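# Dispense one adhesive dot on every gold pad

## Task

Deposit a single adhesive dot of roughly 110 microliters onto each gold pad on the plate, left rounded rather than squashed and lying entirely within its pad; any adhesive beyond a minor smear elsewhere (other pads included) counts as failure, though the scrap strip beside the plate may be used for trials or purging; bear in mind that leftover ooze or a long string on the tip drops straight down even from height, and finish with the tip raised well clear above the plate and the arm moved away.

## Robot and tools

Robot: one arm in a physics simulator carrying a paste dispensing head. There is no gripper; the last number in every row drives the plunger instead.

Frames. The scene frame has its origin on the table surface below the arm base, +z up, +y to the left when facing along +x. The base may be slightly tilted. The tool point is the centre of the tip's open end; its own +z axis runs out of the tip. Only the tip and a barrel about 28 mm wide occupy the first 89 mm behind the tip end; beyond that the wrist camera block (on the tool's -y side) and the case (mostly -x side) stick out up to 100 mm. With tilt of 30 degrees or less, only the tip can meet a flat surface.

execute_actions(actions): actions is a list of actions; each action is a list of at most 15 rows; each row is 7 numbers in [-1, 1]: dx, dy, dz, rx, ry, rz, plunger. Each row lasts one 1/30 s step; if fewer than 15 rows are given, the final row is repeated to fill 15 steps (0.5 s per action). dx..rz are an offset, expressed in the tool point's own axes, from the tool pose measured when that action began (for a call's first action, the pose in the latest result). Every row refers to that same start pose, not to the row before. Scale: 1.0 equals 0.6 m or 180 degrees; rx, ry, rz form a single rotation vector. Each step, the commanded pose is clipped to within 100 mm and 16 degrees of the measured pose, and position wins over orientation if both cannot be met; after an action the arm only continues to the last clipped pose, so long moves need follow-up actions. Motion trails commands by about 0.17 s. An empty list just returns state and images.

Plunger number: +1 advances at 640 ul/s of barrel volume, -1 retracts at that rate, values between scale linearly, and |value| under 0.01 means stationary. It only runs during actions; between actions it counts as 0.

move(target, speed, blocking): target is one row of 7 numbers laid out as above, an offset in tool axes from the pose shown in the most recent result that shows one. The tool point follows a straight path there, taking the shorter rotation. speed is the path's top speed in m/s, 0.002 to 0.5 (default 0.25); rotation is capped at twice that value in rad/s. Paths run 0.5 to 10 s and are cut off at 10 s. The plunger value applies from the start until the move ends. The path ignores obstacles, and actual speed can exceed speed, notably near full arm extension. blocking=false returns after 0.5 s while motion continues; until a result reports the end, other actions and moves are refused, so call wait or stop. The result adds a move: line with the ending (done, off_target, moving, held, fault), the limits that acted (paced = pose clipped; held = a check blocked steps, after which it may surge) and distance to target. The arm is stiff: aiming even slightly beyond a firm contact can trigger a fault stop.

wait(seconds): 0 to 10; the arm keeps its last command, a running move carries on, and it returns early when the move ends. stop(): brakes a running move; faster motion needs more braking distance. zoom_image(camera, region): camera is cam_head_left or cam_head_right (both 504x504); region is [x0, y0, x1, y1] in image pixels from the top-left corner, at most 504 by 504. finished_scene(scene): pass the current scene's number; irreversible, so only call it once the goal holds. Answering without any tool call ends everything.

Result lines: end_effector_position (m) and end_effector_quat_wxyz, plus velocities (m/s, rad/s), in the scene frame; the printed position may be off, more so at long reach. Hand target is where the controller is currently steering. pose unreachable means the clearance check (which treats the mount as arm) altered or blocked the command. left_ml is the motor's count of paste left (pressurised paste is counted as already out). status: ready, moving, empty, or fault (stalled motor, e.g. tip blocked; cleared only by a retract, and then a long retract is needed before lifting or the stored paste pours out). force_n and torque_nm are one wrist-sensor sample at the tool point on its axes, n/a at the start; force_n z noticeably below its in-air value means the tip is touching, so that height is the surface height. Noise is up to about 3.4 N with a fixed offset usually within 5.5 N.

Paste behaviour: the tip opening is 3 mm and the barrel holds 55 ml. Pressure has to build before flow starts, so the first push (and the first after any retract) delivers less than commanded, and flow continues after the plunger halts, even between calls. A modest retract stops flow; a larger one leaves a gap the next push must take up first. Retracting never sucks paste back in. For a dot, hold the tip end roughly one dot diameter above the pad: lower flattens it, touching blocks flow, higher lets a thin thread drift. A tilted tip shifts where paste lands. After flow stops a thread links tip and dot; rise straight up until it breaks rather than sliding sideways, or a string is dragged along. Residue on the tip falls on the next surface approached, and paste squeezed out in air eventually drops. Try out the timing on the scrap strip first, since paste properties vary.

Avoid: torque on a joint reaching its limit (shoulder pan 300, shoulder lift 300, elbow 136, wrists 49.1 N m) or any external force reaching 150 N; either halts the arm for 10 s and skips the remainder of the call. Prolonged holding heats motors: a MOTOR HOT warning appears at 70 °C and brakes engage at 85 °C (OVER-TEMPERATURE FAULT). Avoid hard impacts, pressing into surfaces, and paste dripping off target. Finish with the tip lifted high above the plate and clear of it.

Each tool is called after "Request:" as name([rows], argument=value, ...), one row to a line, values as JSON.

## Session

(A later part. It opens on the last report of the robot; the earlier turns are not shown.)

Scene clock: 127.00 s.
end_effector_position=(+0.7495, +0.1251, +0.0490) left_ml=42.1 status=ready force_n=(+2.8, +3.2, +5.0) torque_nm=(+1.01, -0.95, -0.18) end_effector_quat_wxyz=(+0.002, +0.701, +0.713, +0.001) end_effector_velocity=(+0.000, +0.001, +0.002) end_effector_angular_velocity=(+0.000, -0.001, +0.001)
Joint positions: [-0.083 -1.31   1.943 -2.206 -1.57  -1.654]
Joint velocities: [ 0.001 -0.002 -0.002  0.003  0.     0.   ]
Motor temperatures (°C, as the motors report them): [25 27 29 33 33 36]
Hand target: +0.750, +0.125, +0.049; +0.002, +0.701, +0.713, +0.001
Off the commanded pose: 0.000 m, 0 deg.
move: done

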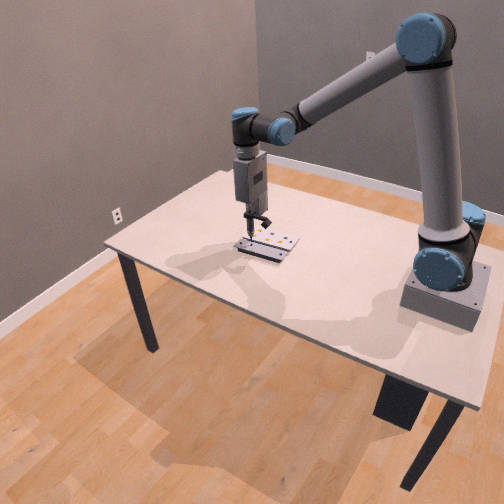

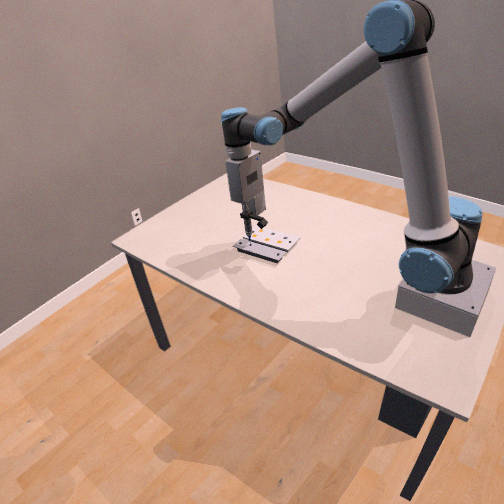

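Request:
wait(seconds=3)

Request:
zoom_image(camera="cam_head_left", region=[242, 232, 262, 248])

Request:
zoom_image(camera="cam_head_right", region=[240, 232, 260, 248])

Scene clock: 132.57 s.
end_effector_position=(+0.7495, +0.1251, +0.0491) left_ml=42.1 status=ready force_n=(+1.6, +2.0, +3.5) torque_nm=(+0.62, -0.47, -0.07) end_effector_quat_wxyz=(+0.002, +0.701, +0.713, +0.001) end_effector_velocity=(+0.000, +0.000, -0.001) end_effector_angular_velocity=(+0.000, +0.001, +0.001)
Joint positions: [-0.083 -1.31   1.943 -2.206 -1.57  -1.654]
Joint velocities: [ 0.     0.001 -0.    -0.     0.    -0.   ]
Motor temperatures (°C, as the motors report them): [25 27 29 33 33 36]
Hand target: +0.750, +0.125, +0.049; +0.002, +0.701, +0.713, +0.001
Off the commanded pose: 0.000 m, 0 deg.
wait: 3.00 s; at rest from the start

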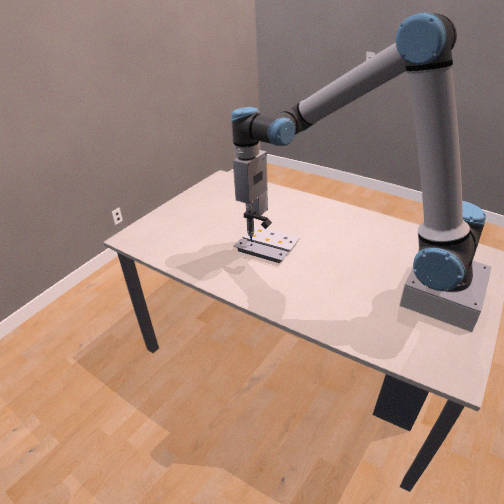

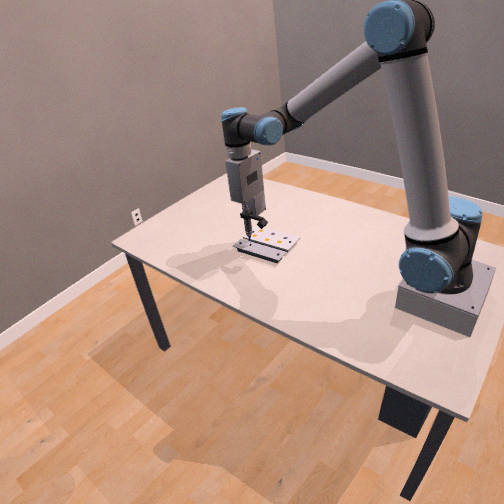

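Region (242, 232, 262, 248) of cam_head_left's 504x504 image, scaled by 25.200, with more detail than that image has; it fills the top 403 rows of this view, and the rest is white.

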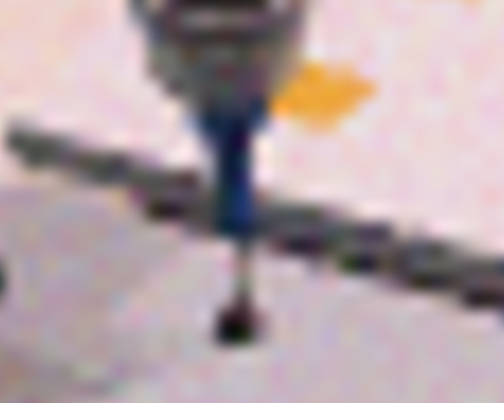

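Region (240, 232, 260, 248) of cam_head_right's 504x504 image, scaled by 25.200, with more detail than that image has; it fills the top 403 rows of this view, and the rest is white.

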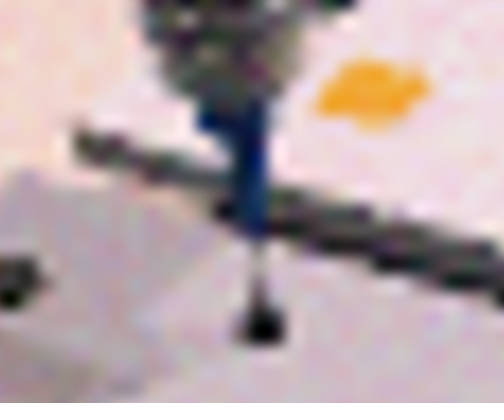

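Thread still attached; lift further.

Request:
move(target=[0,0,-0.0167,0,0,0,0], speed=0.06)

Request:
zoom_image(camera="cam_head_left", region=[242, 232, 262, 248])

Request:
zoom_image(camera="cam_head_right", region=[240, 232, 260, 248])

Scene clock: 134.97 s.
end_effector_position=(+0.7495, +0.1251, +0.0590) left_ml=42.1 status=ready force_n=(+1.6, +1.6, +4.3) torque_nm=(+0.47, -0.49, -0.08) end_effector_quat_wxyz=(+0.002, +0.701, +0.713, +0.001) end_effector_velocity=(-0.000, +0.000, +0.001) end_effector_angular_velocity=(+0.000, +0.001, +0.001)
Joint positions: [-0.083 -1.32   1.935 -2.188 -1.57  -1.654]
Joint velocities: [ 0.    -0.001 -0.001  0.003  0.    -0.   ]
Motor temperatures (°C, as the motors report them): [25 27 29 33 33 36]
Hand target: +0.749, +0.125, +0.059; +0.002, +0.701, +0.713, +0.001
Off the commanded pose: 0.000 m, 0 deg.
move: done

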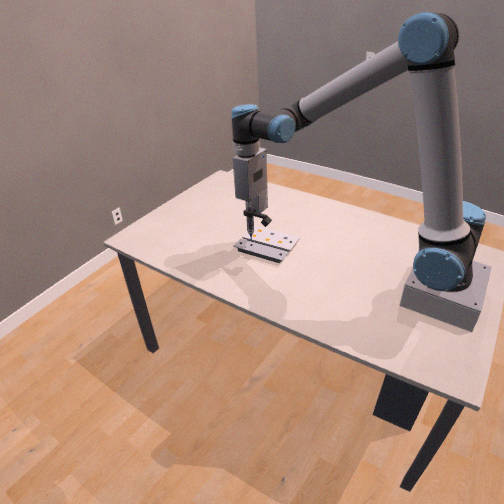

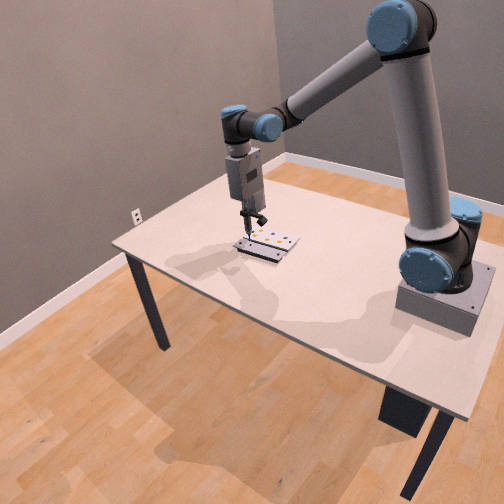

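Region (242, 232, 262, 248) of cam_head_left's 504x504 image, scaled by 25.200, with more detail than that image has; it fills the top 403 rows of this view, and the rest is white.

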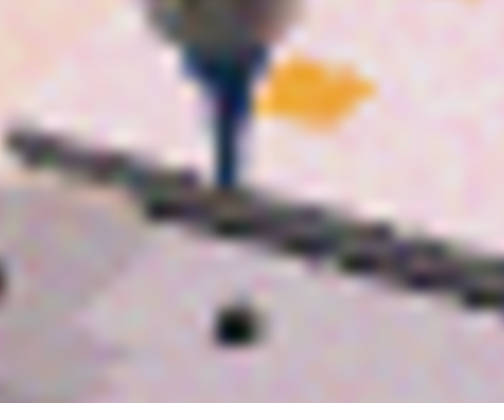

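Region (240, 232, 260, 248) of cam_head_right's 504x504 image, scaled by 25.200, with more detail than that image has; it fills the top 403 rows of this view, and the rest is white.

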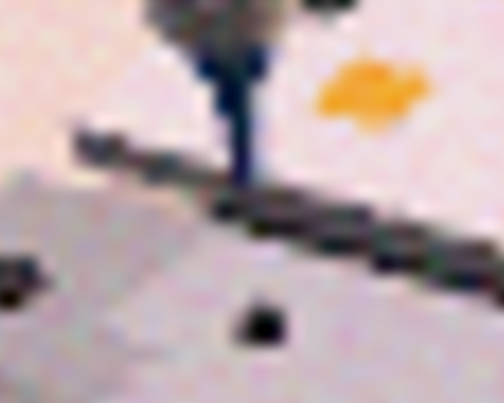

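Request:
move(target=[-0.10765,0.04585,0,0,0,0,0], speed=0.25)

Request:
zoom_image(camera="cam_head_left", region=[244, 224, 268, 244])

Scene clock: 141.60 s.
end_effector_position=(+0.7780, +0.0611, +0.0591) left_ml=42.1 status=ready force_n=(+1.3, +2.0, +4.7) torque_nm=(+0.58, -0.39, -0.10) end_effector_quat_wxyz=(+0.002, +0.701, +0.713, +0.001) end_effector_velocity=(+0.001, -0.000, -0.000) end_effector_angular_velocity=(+0.001, -0.000, +0.001)
Joint positions: [-0.164 -1.29   1.895 -2.177 -1.57  -1.735]
Joint velocities: [-0.001  0.001 -0.001  0.     0.001 -0.002]
Motor temperatures (°C, as the motors report them): [25 27 29 33 33 36]
Hand target: +0.778, +0.061, +0.059; +0.002, +0.701, +0.713, +0.001
Off the commanded pose: 0.000 m, 0 deg.
move: done

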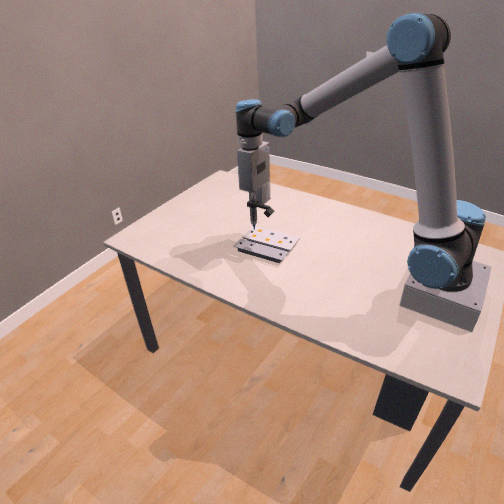

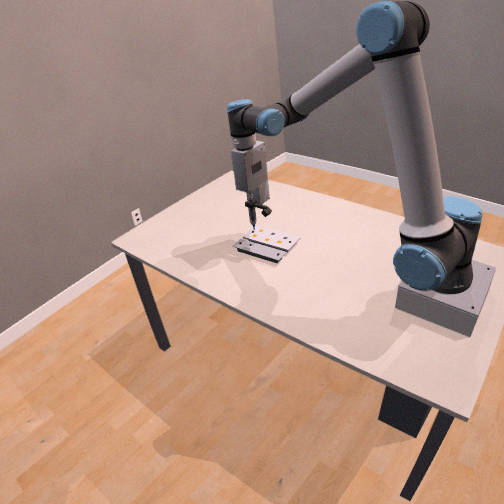

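Region (244, 224, 268, 244) of cam_head_left's 504x504 image, scaled by 21.000, with more detail than that image has.

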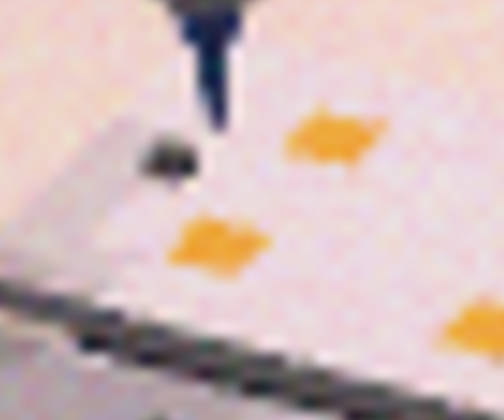

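Request:
move(target=[0,0,0.0438,0,0,0,0], speed=0.08)

Request:
zoom_image(camera="cam_head_left", region=[244, 224, 268, 244])

Request:
zoom_image(camera="cam_head_right", region=[244, 224, 268, 244])

Scene clock: 147.57 s.
end_effector_position=(+0.7781, +0.0610, +0.0330) left_ml=42.1 status=ready force_n=(+1.1, +3.6, +6.0) torque_nm=(+1.17, -0.24, -0.09) end_effector_quat_wxyz=(+0.002, +0.701, +0.713, +0.001) end_effector_velocity=(+0.000, +0.001, -0.002) end_effector_angular_velocity=(+0.001, -0.000, +0.001)
Joint positions: [-0.164 -1.264  1.915 -2.224 -1.57  -1.735]
Joint velocities: [ 0.001  0.002  0.001 -0.002  0.001 -0.   ]
Motor temperatures (°C, as the motors report them): [25 27 30 33 33 36]
Hand target: +0.778, +0.061, +0.033; +0.002, +0.701, +0.713, +0.001
Off the commanded pose: 0.000 m, 0 deg.
move: done

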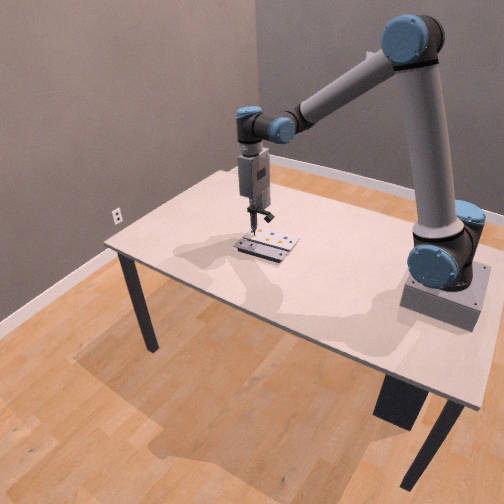

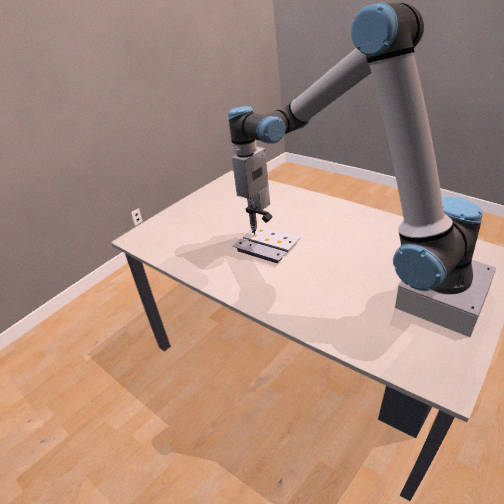

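Region (244, 224, 268, 244) of cam_head_left's 504x504 image, scaled by 21.000, with more detail than that image has.

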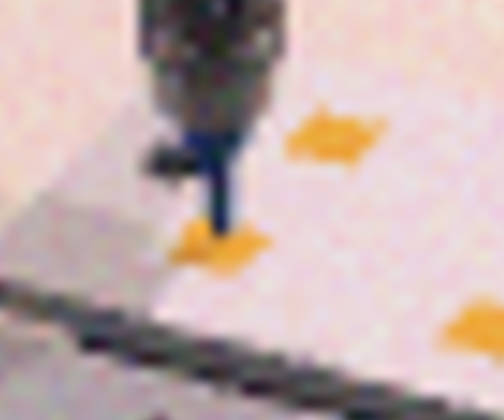

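Region (244, 224, 268, 244) of cam_head_right's 504x504 image, scaled by 21.000, with more detail than that image has.

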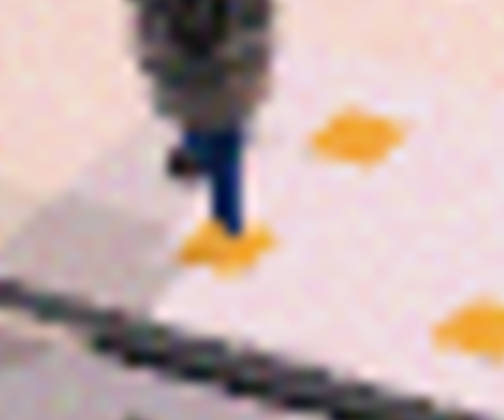

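Request:
execute_actions([
  [[0,0,0.0002,0,0,0,0.86],[0,0,0.0002,0,0,0,0.86],[0,0,0.0002,0,0,0,0.86],[0,0,0.0002,0,0,0,0.86],[0,0,0.0002,0,0,0,0.86],[0,0,0.0002,0,0,0,0.86],[0,0,0.0002,0,0,0,0]],
])

Request:
wait(seconds=10)

Request:
zoom_image(camera="cam_head_left", region=[244, 224, 268, 244])

Request:
wait(seconds=10)

Request:
wait(seconds=10)

Request:
wait(seconds=10)

Request:
wait(seconds=10)

Request:
zoom_image(camera="cam_head_left", region=[244, 224, 268, 244])

Scene clock: 153.37 s.
end_effector_position=(+0.7781, +0.0610, +0.0329) left_ml=42.0 status=ready force_n=(-0.1, +2.3, +6.8) torque_nm=(+0.67, +0.13, -0.14) end_effector_quat_wxyz=(+0.002, +0.701, +0.713, +0.001) end_effector_velocity=(-0.000, +0.002, -0.000) end_effector_angular_velocity=(+0.000, +0.000, +0.003)
Joint positions: [-0.164 -1.263  1.915 -2.224 -1.57  -1.735]
Joint velocities: [ 0.002  0.    -0.     0.     0.    -0.001]
Motor temperatures (°C, as the motors report them): [25 27 30 33 33 36]
Hand target: +0.778, +0.061, +0.033; +0.002, +0.701, +0.713, +0.001
Off the commanded pose: 0.000 m, 0 deg.

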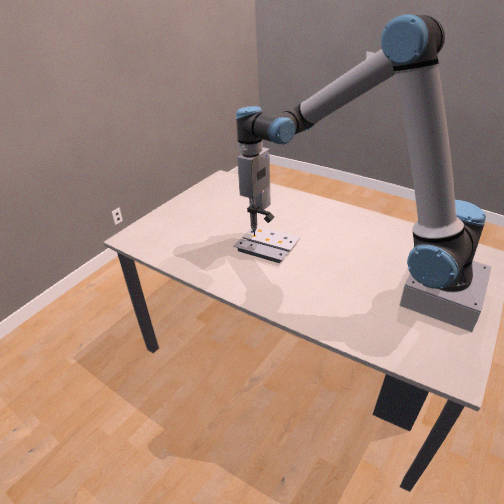

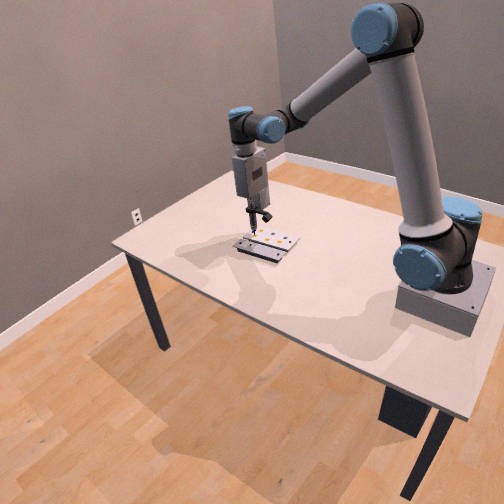

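Scene clock: 163.37 s.
end_effector_position=(+0.7781, +0.0610, +0.0329) left_ml=42.0 status=ready force_n=(+1.6, +1.9, +2.9) torque_nm=(+0.57, -0.37, -0.11) end_effector_quat_wxyz=(+0.002, +0.701, +0.713, +0.001) end_effector_velocity=(+0.000, +0.001, +0.000) end_effector_angular_velocity=(+0.000, -0.001, +0.001)
Joint positions: [-0.164 -1.263  1.915 -2.224 -1.57  -1.735]
Joint velocities: [ 0.001 -0.001 -0.     0.     0.    -0.   ]
Motor temperatures (°C, as the motors report them): [25 27 30 33 33 36]
Hand target: +0.778, +0.061, +0.033; +0.002, +0.701, +0.713, +0.001
Off the commanded pose: 0.000 m, 0 deg.
wait: 10.00 s; at rest by 0.17 s

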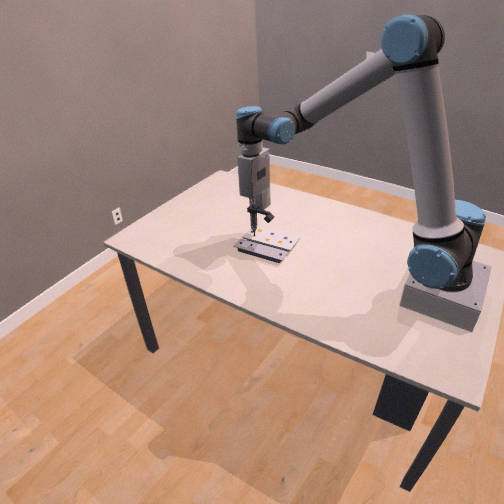

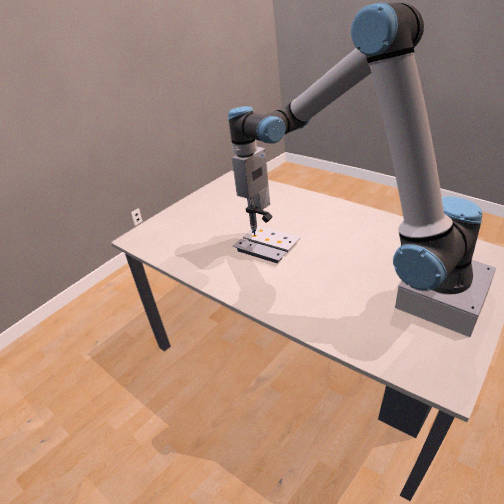

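Region (244, 224, 268, 244) of cam_head_left's 504x504 image, scaled by 21.000, with more detail than that image has.

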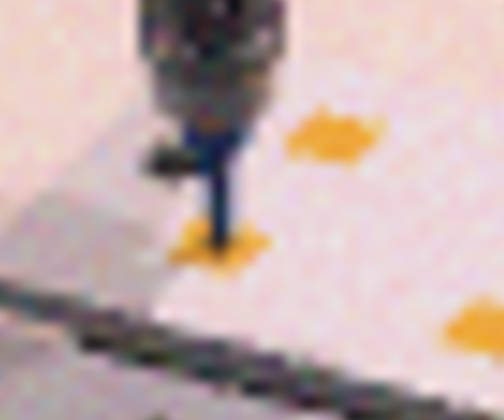

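Scene clock: 173.37 s.
end_effector_position=(+0.7781, +0.0610, +0.0329) left_ml=42.0 status=ready force_n=(+1.0, +3.5, +4.2) torque_nm=(+1.18, -0.23, -0.17) end_effector_quat_wxyz=(+0.002, +0.701, +0.713, +0.001) end_effector_velocity=(-0.000, +0.002, -0.001) end_effector_angular_velocity=(+0.000, +0.000, +0.003)
Joint positions: [-0.164 -1.263  1.915 -2.224 -1.57  -1.735]
Joint velocities: [ 0.003  0.001  0.    -0.     0.     0.   ]
Motor temperatures (°C, as the motors report them): [25 27 30 33 33 36]
Hand target: +0.778, +0.061, +0.033; +0.002, +0.701, +0.713, +0.001
Off the commanded pose: 0.000 m, 0 deg.
wait: 10.00 s; at rest by 0.17 s

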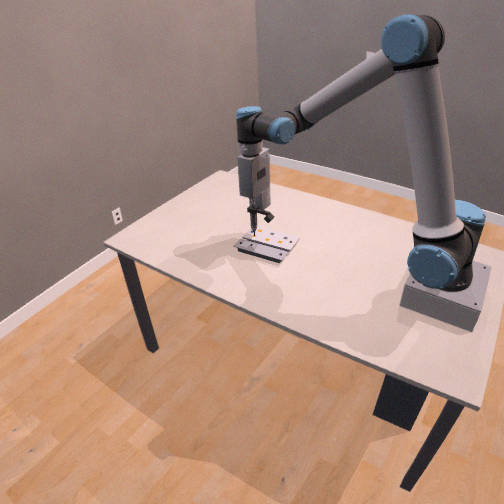

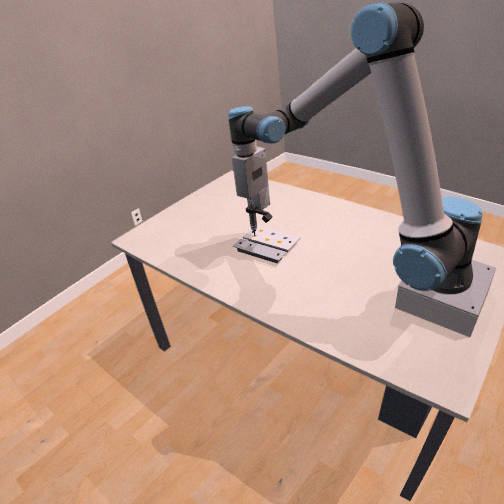

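Scene clock: 183.37 s.
end_effector_position=(+0.7781, +0.0610, +0.0329) left_ml=42.0 status=ready force_n=(+0.5, +3.7, +4.6) torque_nm=(+1.25, -0.08, -0.05) end_effector_quat_wxyz=(+0.002, +0.701, +0.713, +0.001) end_effector_velocity=(-0.000, +0.000, -0.000) end_effector_angular_velocity=(+0.000, +0.000, +0.000)
Joint positions: [-0.164 -1.263  1.915 -2.224 -1.57  -1.735]
Joint velocities: [ 0.     0.001 -0.    -0.     0.    -0.   ]
Motor temperatures (°C, as the motors report them): [25 27 30 33 33 36]
Hand target: +0.778, +0.061, +0.033; +0.002, +0.701, +0.713, +0.001
Off the commanded pose: 0.000 m, 0 deg.
wait: 10.00 s; at rest by 0.17 s

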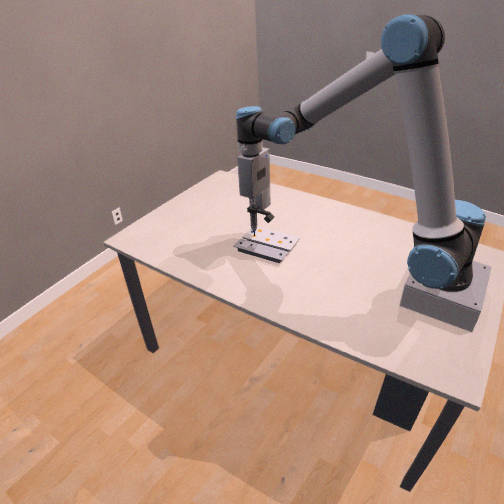

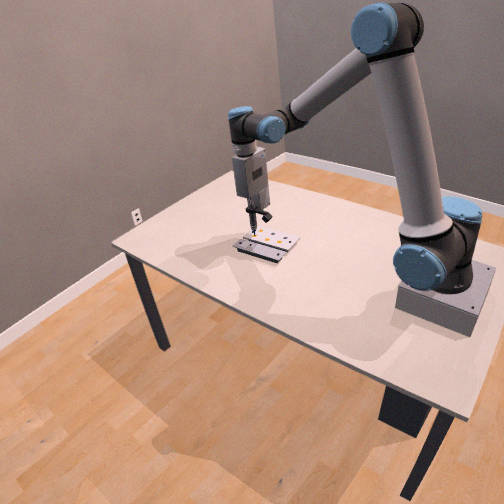

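Scene clock: 193.37 s.
end_effector_position=(+0.7781, +0.0610, +0.0329) left_ml=42.0 status=ready force_n=(+2.0, +3.1, +5.9) torque_nm=(+1.02, -0.54, -0.07) end_effector_quat_wxyz=(+0.002, +0.701, +0.713, +0.001) end_effector_velocity=(+0.000, +0.002, +0.000) end_effector_angular_velocity=(-0.000, -0.001, +0.002)
Joint positions: [-0.164 -1.263  1.915 -2.224 -1.57  -1.735]
Joint velocities: [ 0.002 -0.     0.    -0.001 -0.    -0.   ]
Motor temperatures (°C, as the motors report them): [25 27 30 33 33 36]
Hand target: +0.778, +0.061, +0.033; +0.002, +0.701, +0.713, +0.001
Off the commanded pose: 0.000 m, 0 deg.
wait: 10.00 s; at rest by 0.17 s

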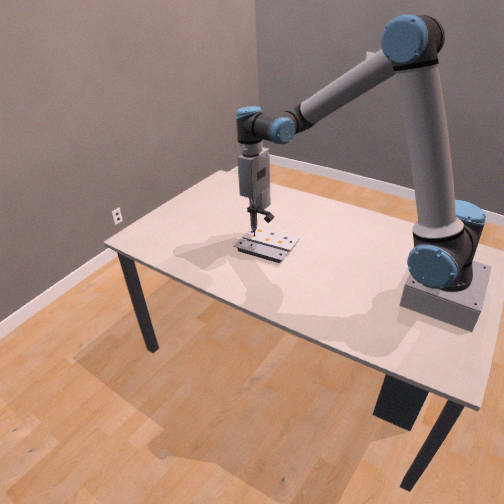

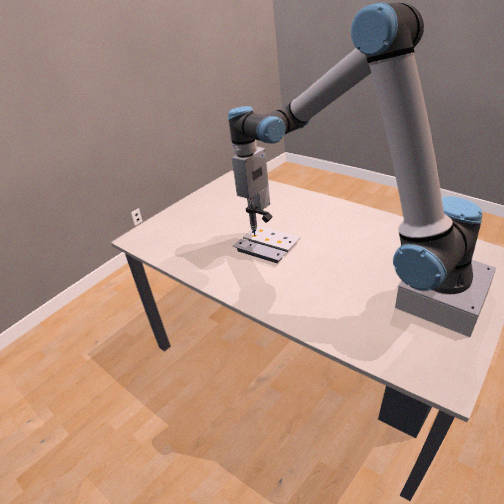

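Scene clock: 203.37 s.
end_effector_position=(+0.7781, +0.0610, +0.0329) left_ml=42.0 status=ready force_n=(+2.6, +3.4, +4.8) torque_nm=(+1.13, -0.88, -0.11) end_effector_quat_wxyz=(+0.002, +0.701, +0.713, +0.001) end_effector_velocity=(-0.000, +0.000, -0.000) end_effector_angular_velocity=(-0.000, +0.001, +0.000)
Joint positions: [-0.164 -1.263  1.915 -2.224 -1.57  -1.735]
Joint velocities: [ 0.001  0.001 -0.     0.    -0.001  0.   ]
Motor temperatures (°C, as the motors report them): [25 27 30 33 33 36]
Hand target: +0.778, +0.061, +0.033; +0.002, +0.701, +0.713, +0.001
Off the commanded pose: 0.000 m, 0 deg.
wait: 10.00 s; at rest by 0.17 s

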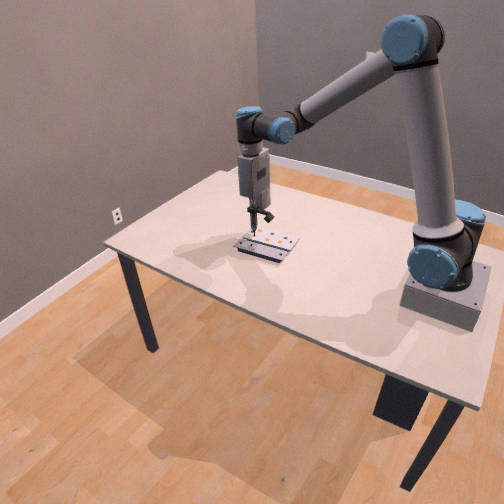

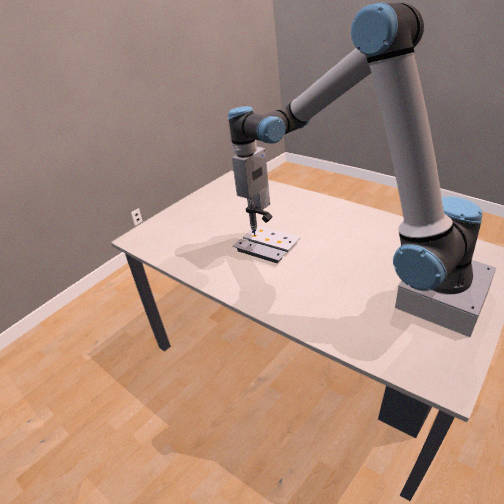

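Region (244, 224, 268, 244) of cam_head_left's 504x504 image, scaled by 21.000, with more detail than that image has.

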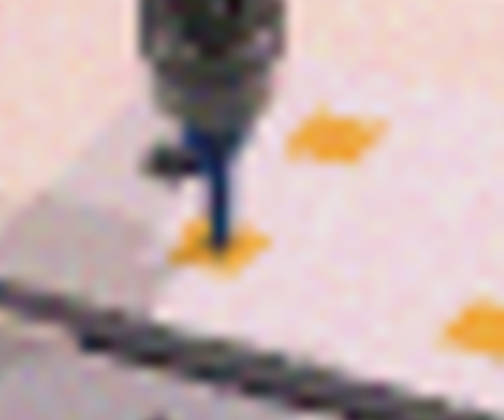

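Request:
move(target=[0,0,-0.0435,0,0,0,0], speed=0.08)

Request:
zoom_image(camera="cam_head_left", region=[242, 226, 266, 248])

Request:
zoom_image(camera="cam_head_right", region=[242, 226, 266, 248])

Scene clock: 206.10 s.
end_effector_position=(+0.7780, +0.0611, +0.0588) left_ml=42.0 status=ready force_n=(+1.8, +2.8, +5.1) torque_nm=(+0.96, -0.54, -0.16) end_effector_quat_wxyz=(+0.002, +0.701, +0.713, +0.001) end_effector_velocity=(+0.001, -0.001, +0.002) end_effector_angular_velocity=(+0.001, -0.001, -0.001)
Joint positions: [-0.164 -1.29   1.895 -2.178 -1.57  -1.735]
Joint velocities: [-0.001 -0.002 -0.001  0.001  0.001 -0.   ]
Motor temperatures (°C, as the motors report them): [25 27 30 33 33 36]
Hand target: +0.778, +0.061, +0.059; +0.002, +0.701, +0.713, +0.001
Off the commanded pose: 0.000 m, 0 deg.
move: done

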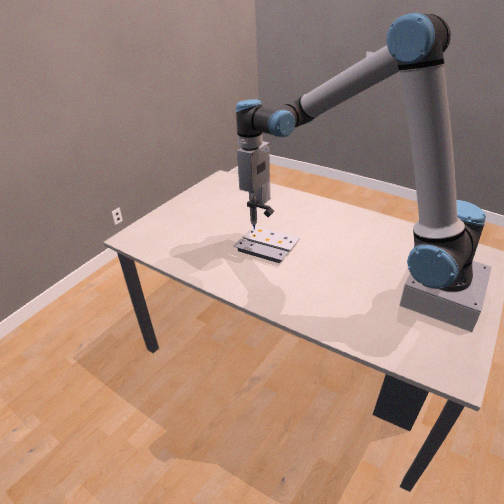

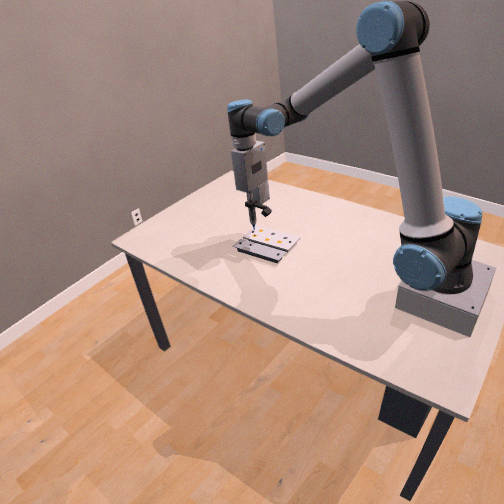

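Region (242, 226, 266, 248) of cam_head_left's 504x504 image, scaled by 21.000, with more detail than that image has; it fills the top 462 rows of this view, and the rest is white.

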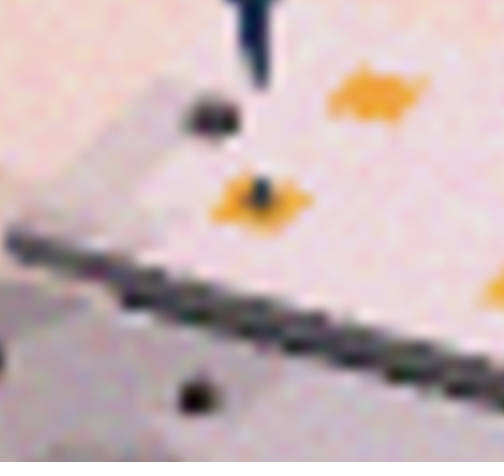

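Region (242, 226, 266, 248) of cam_head_right's 504x504 image, scaled by 21.000, with more detail than that image has; it fills the top 462 rows of this view, and the rest is white.

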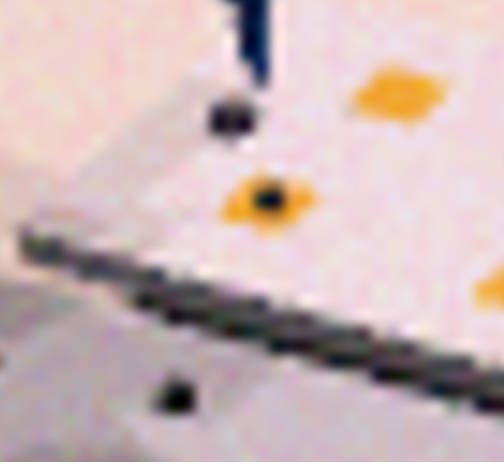

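Request:
move(target=[-0.0759,0.00288,0,0,0,0,0], speed=0.25)

Request:
move(target=[0,0,0.0434,0,0,0,0], speed=0.1)

Request:
zoom_image(camera="cam_head_left", region=[248, 220, 272, 240])

Request:
zoom_image(camera="cam_head_right", region=[248, 220, 272, 240])

Scene clock: 212.47 s.
end_effector_position=(+0.7804, +0.0157, +0.0589) left_ml=42.0 status=ready force_n=(+0.9, +3.0, +6.3) torque_nm=(+0.95, -0.22, -0.12) end_effector_quat_wxyz=(+0.002, +0.701, +0.713, +0.001) end_effector_velocity=(+0.000, -0.000, -0.000) end_effector_angular_velocity=(+0.001, -0.000, +0.002)
Joint positions: [-0.222 -1.289  1.895 -2.178 -1.57  -1.793]
Joint velocities: [-0.001  0.    -0.001  0.     0.001 -0.003]
Motor temperatures (°C, as the motors report them): [25 27 30 33 33 36]
Hand target: +0.780, +0.016, +0.059; +0.002, +0.701, +0.713, +0.001
Off the commanded pose: 0.000 m, 0 deg.
move: done

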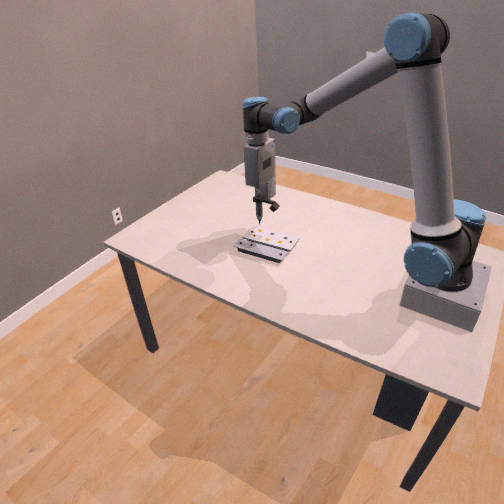

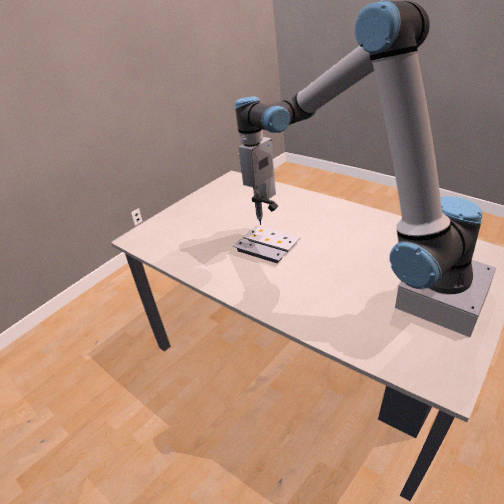

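Scene clock: 213.27 s.
end_effector_position=(+0.7805, +0.0156, +0.0330) left_ml=42.0 status=ready force_n=(+1.7, +4.1, +6.1) torque_nm=(+1.37, -0.50, -0.19) end_effector_quat_wxyz=(+0.002, +0.701, +0.713, +0.001) end_effector_velocity=(-0.000, -0.001, -0.001) end_effector_angular_velocity=(-0.000, +0.000, -0.001)
Joint positions: [-0.222 -1.263  1.914 -2.224 -1.57  -1.793]
Joint velocities: [-0.     0.001  0.001 -0.002 -0.     0.   ]
Motor temperatures (°C, as the motors report them): [25 27 30 33 33 36]
Hand target: +0.780, +0.016, +0.033; +0.002, +0.701, +0.713, +0.001
Off the commanded pose: 0.000 m, 0 deg.
move: done

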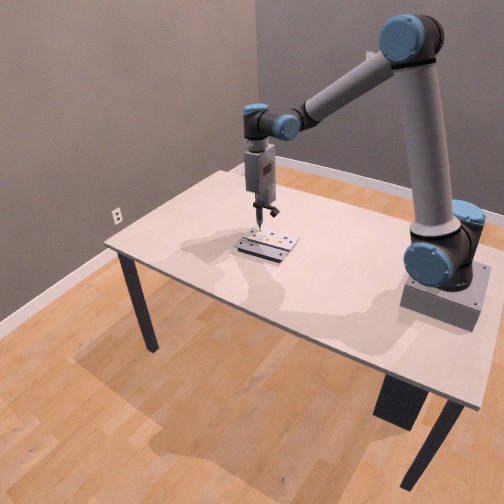

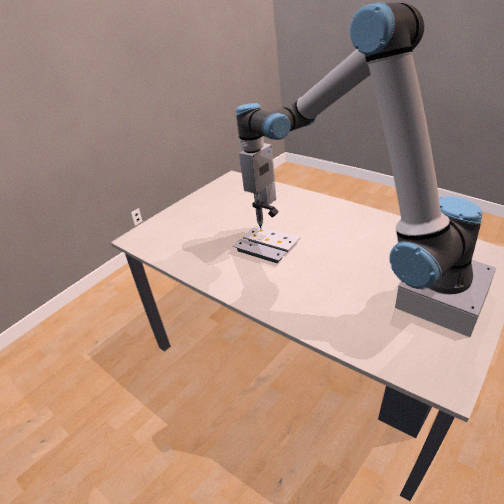

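Region (248, 220, 272, 240) of cam_head_left's 504x504 image, scaled by 21.000, with more detail than that image has.

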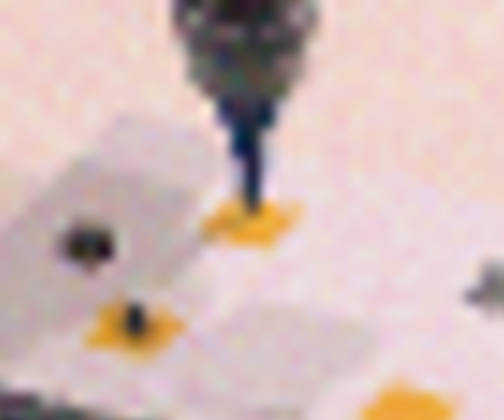

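Region (248, 220, 272, 240) of cam_head_right's 504x504 image, scaled by 21.000, with more detail than that image has.

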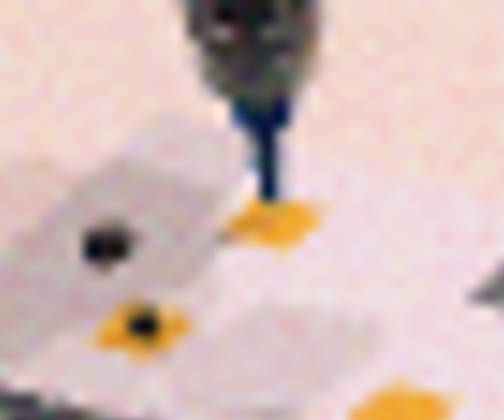

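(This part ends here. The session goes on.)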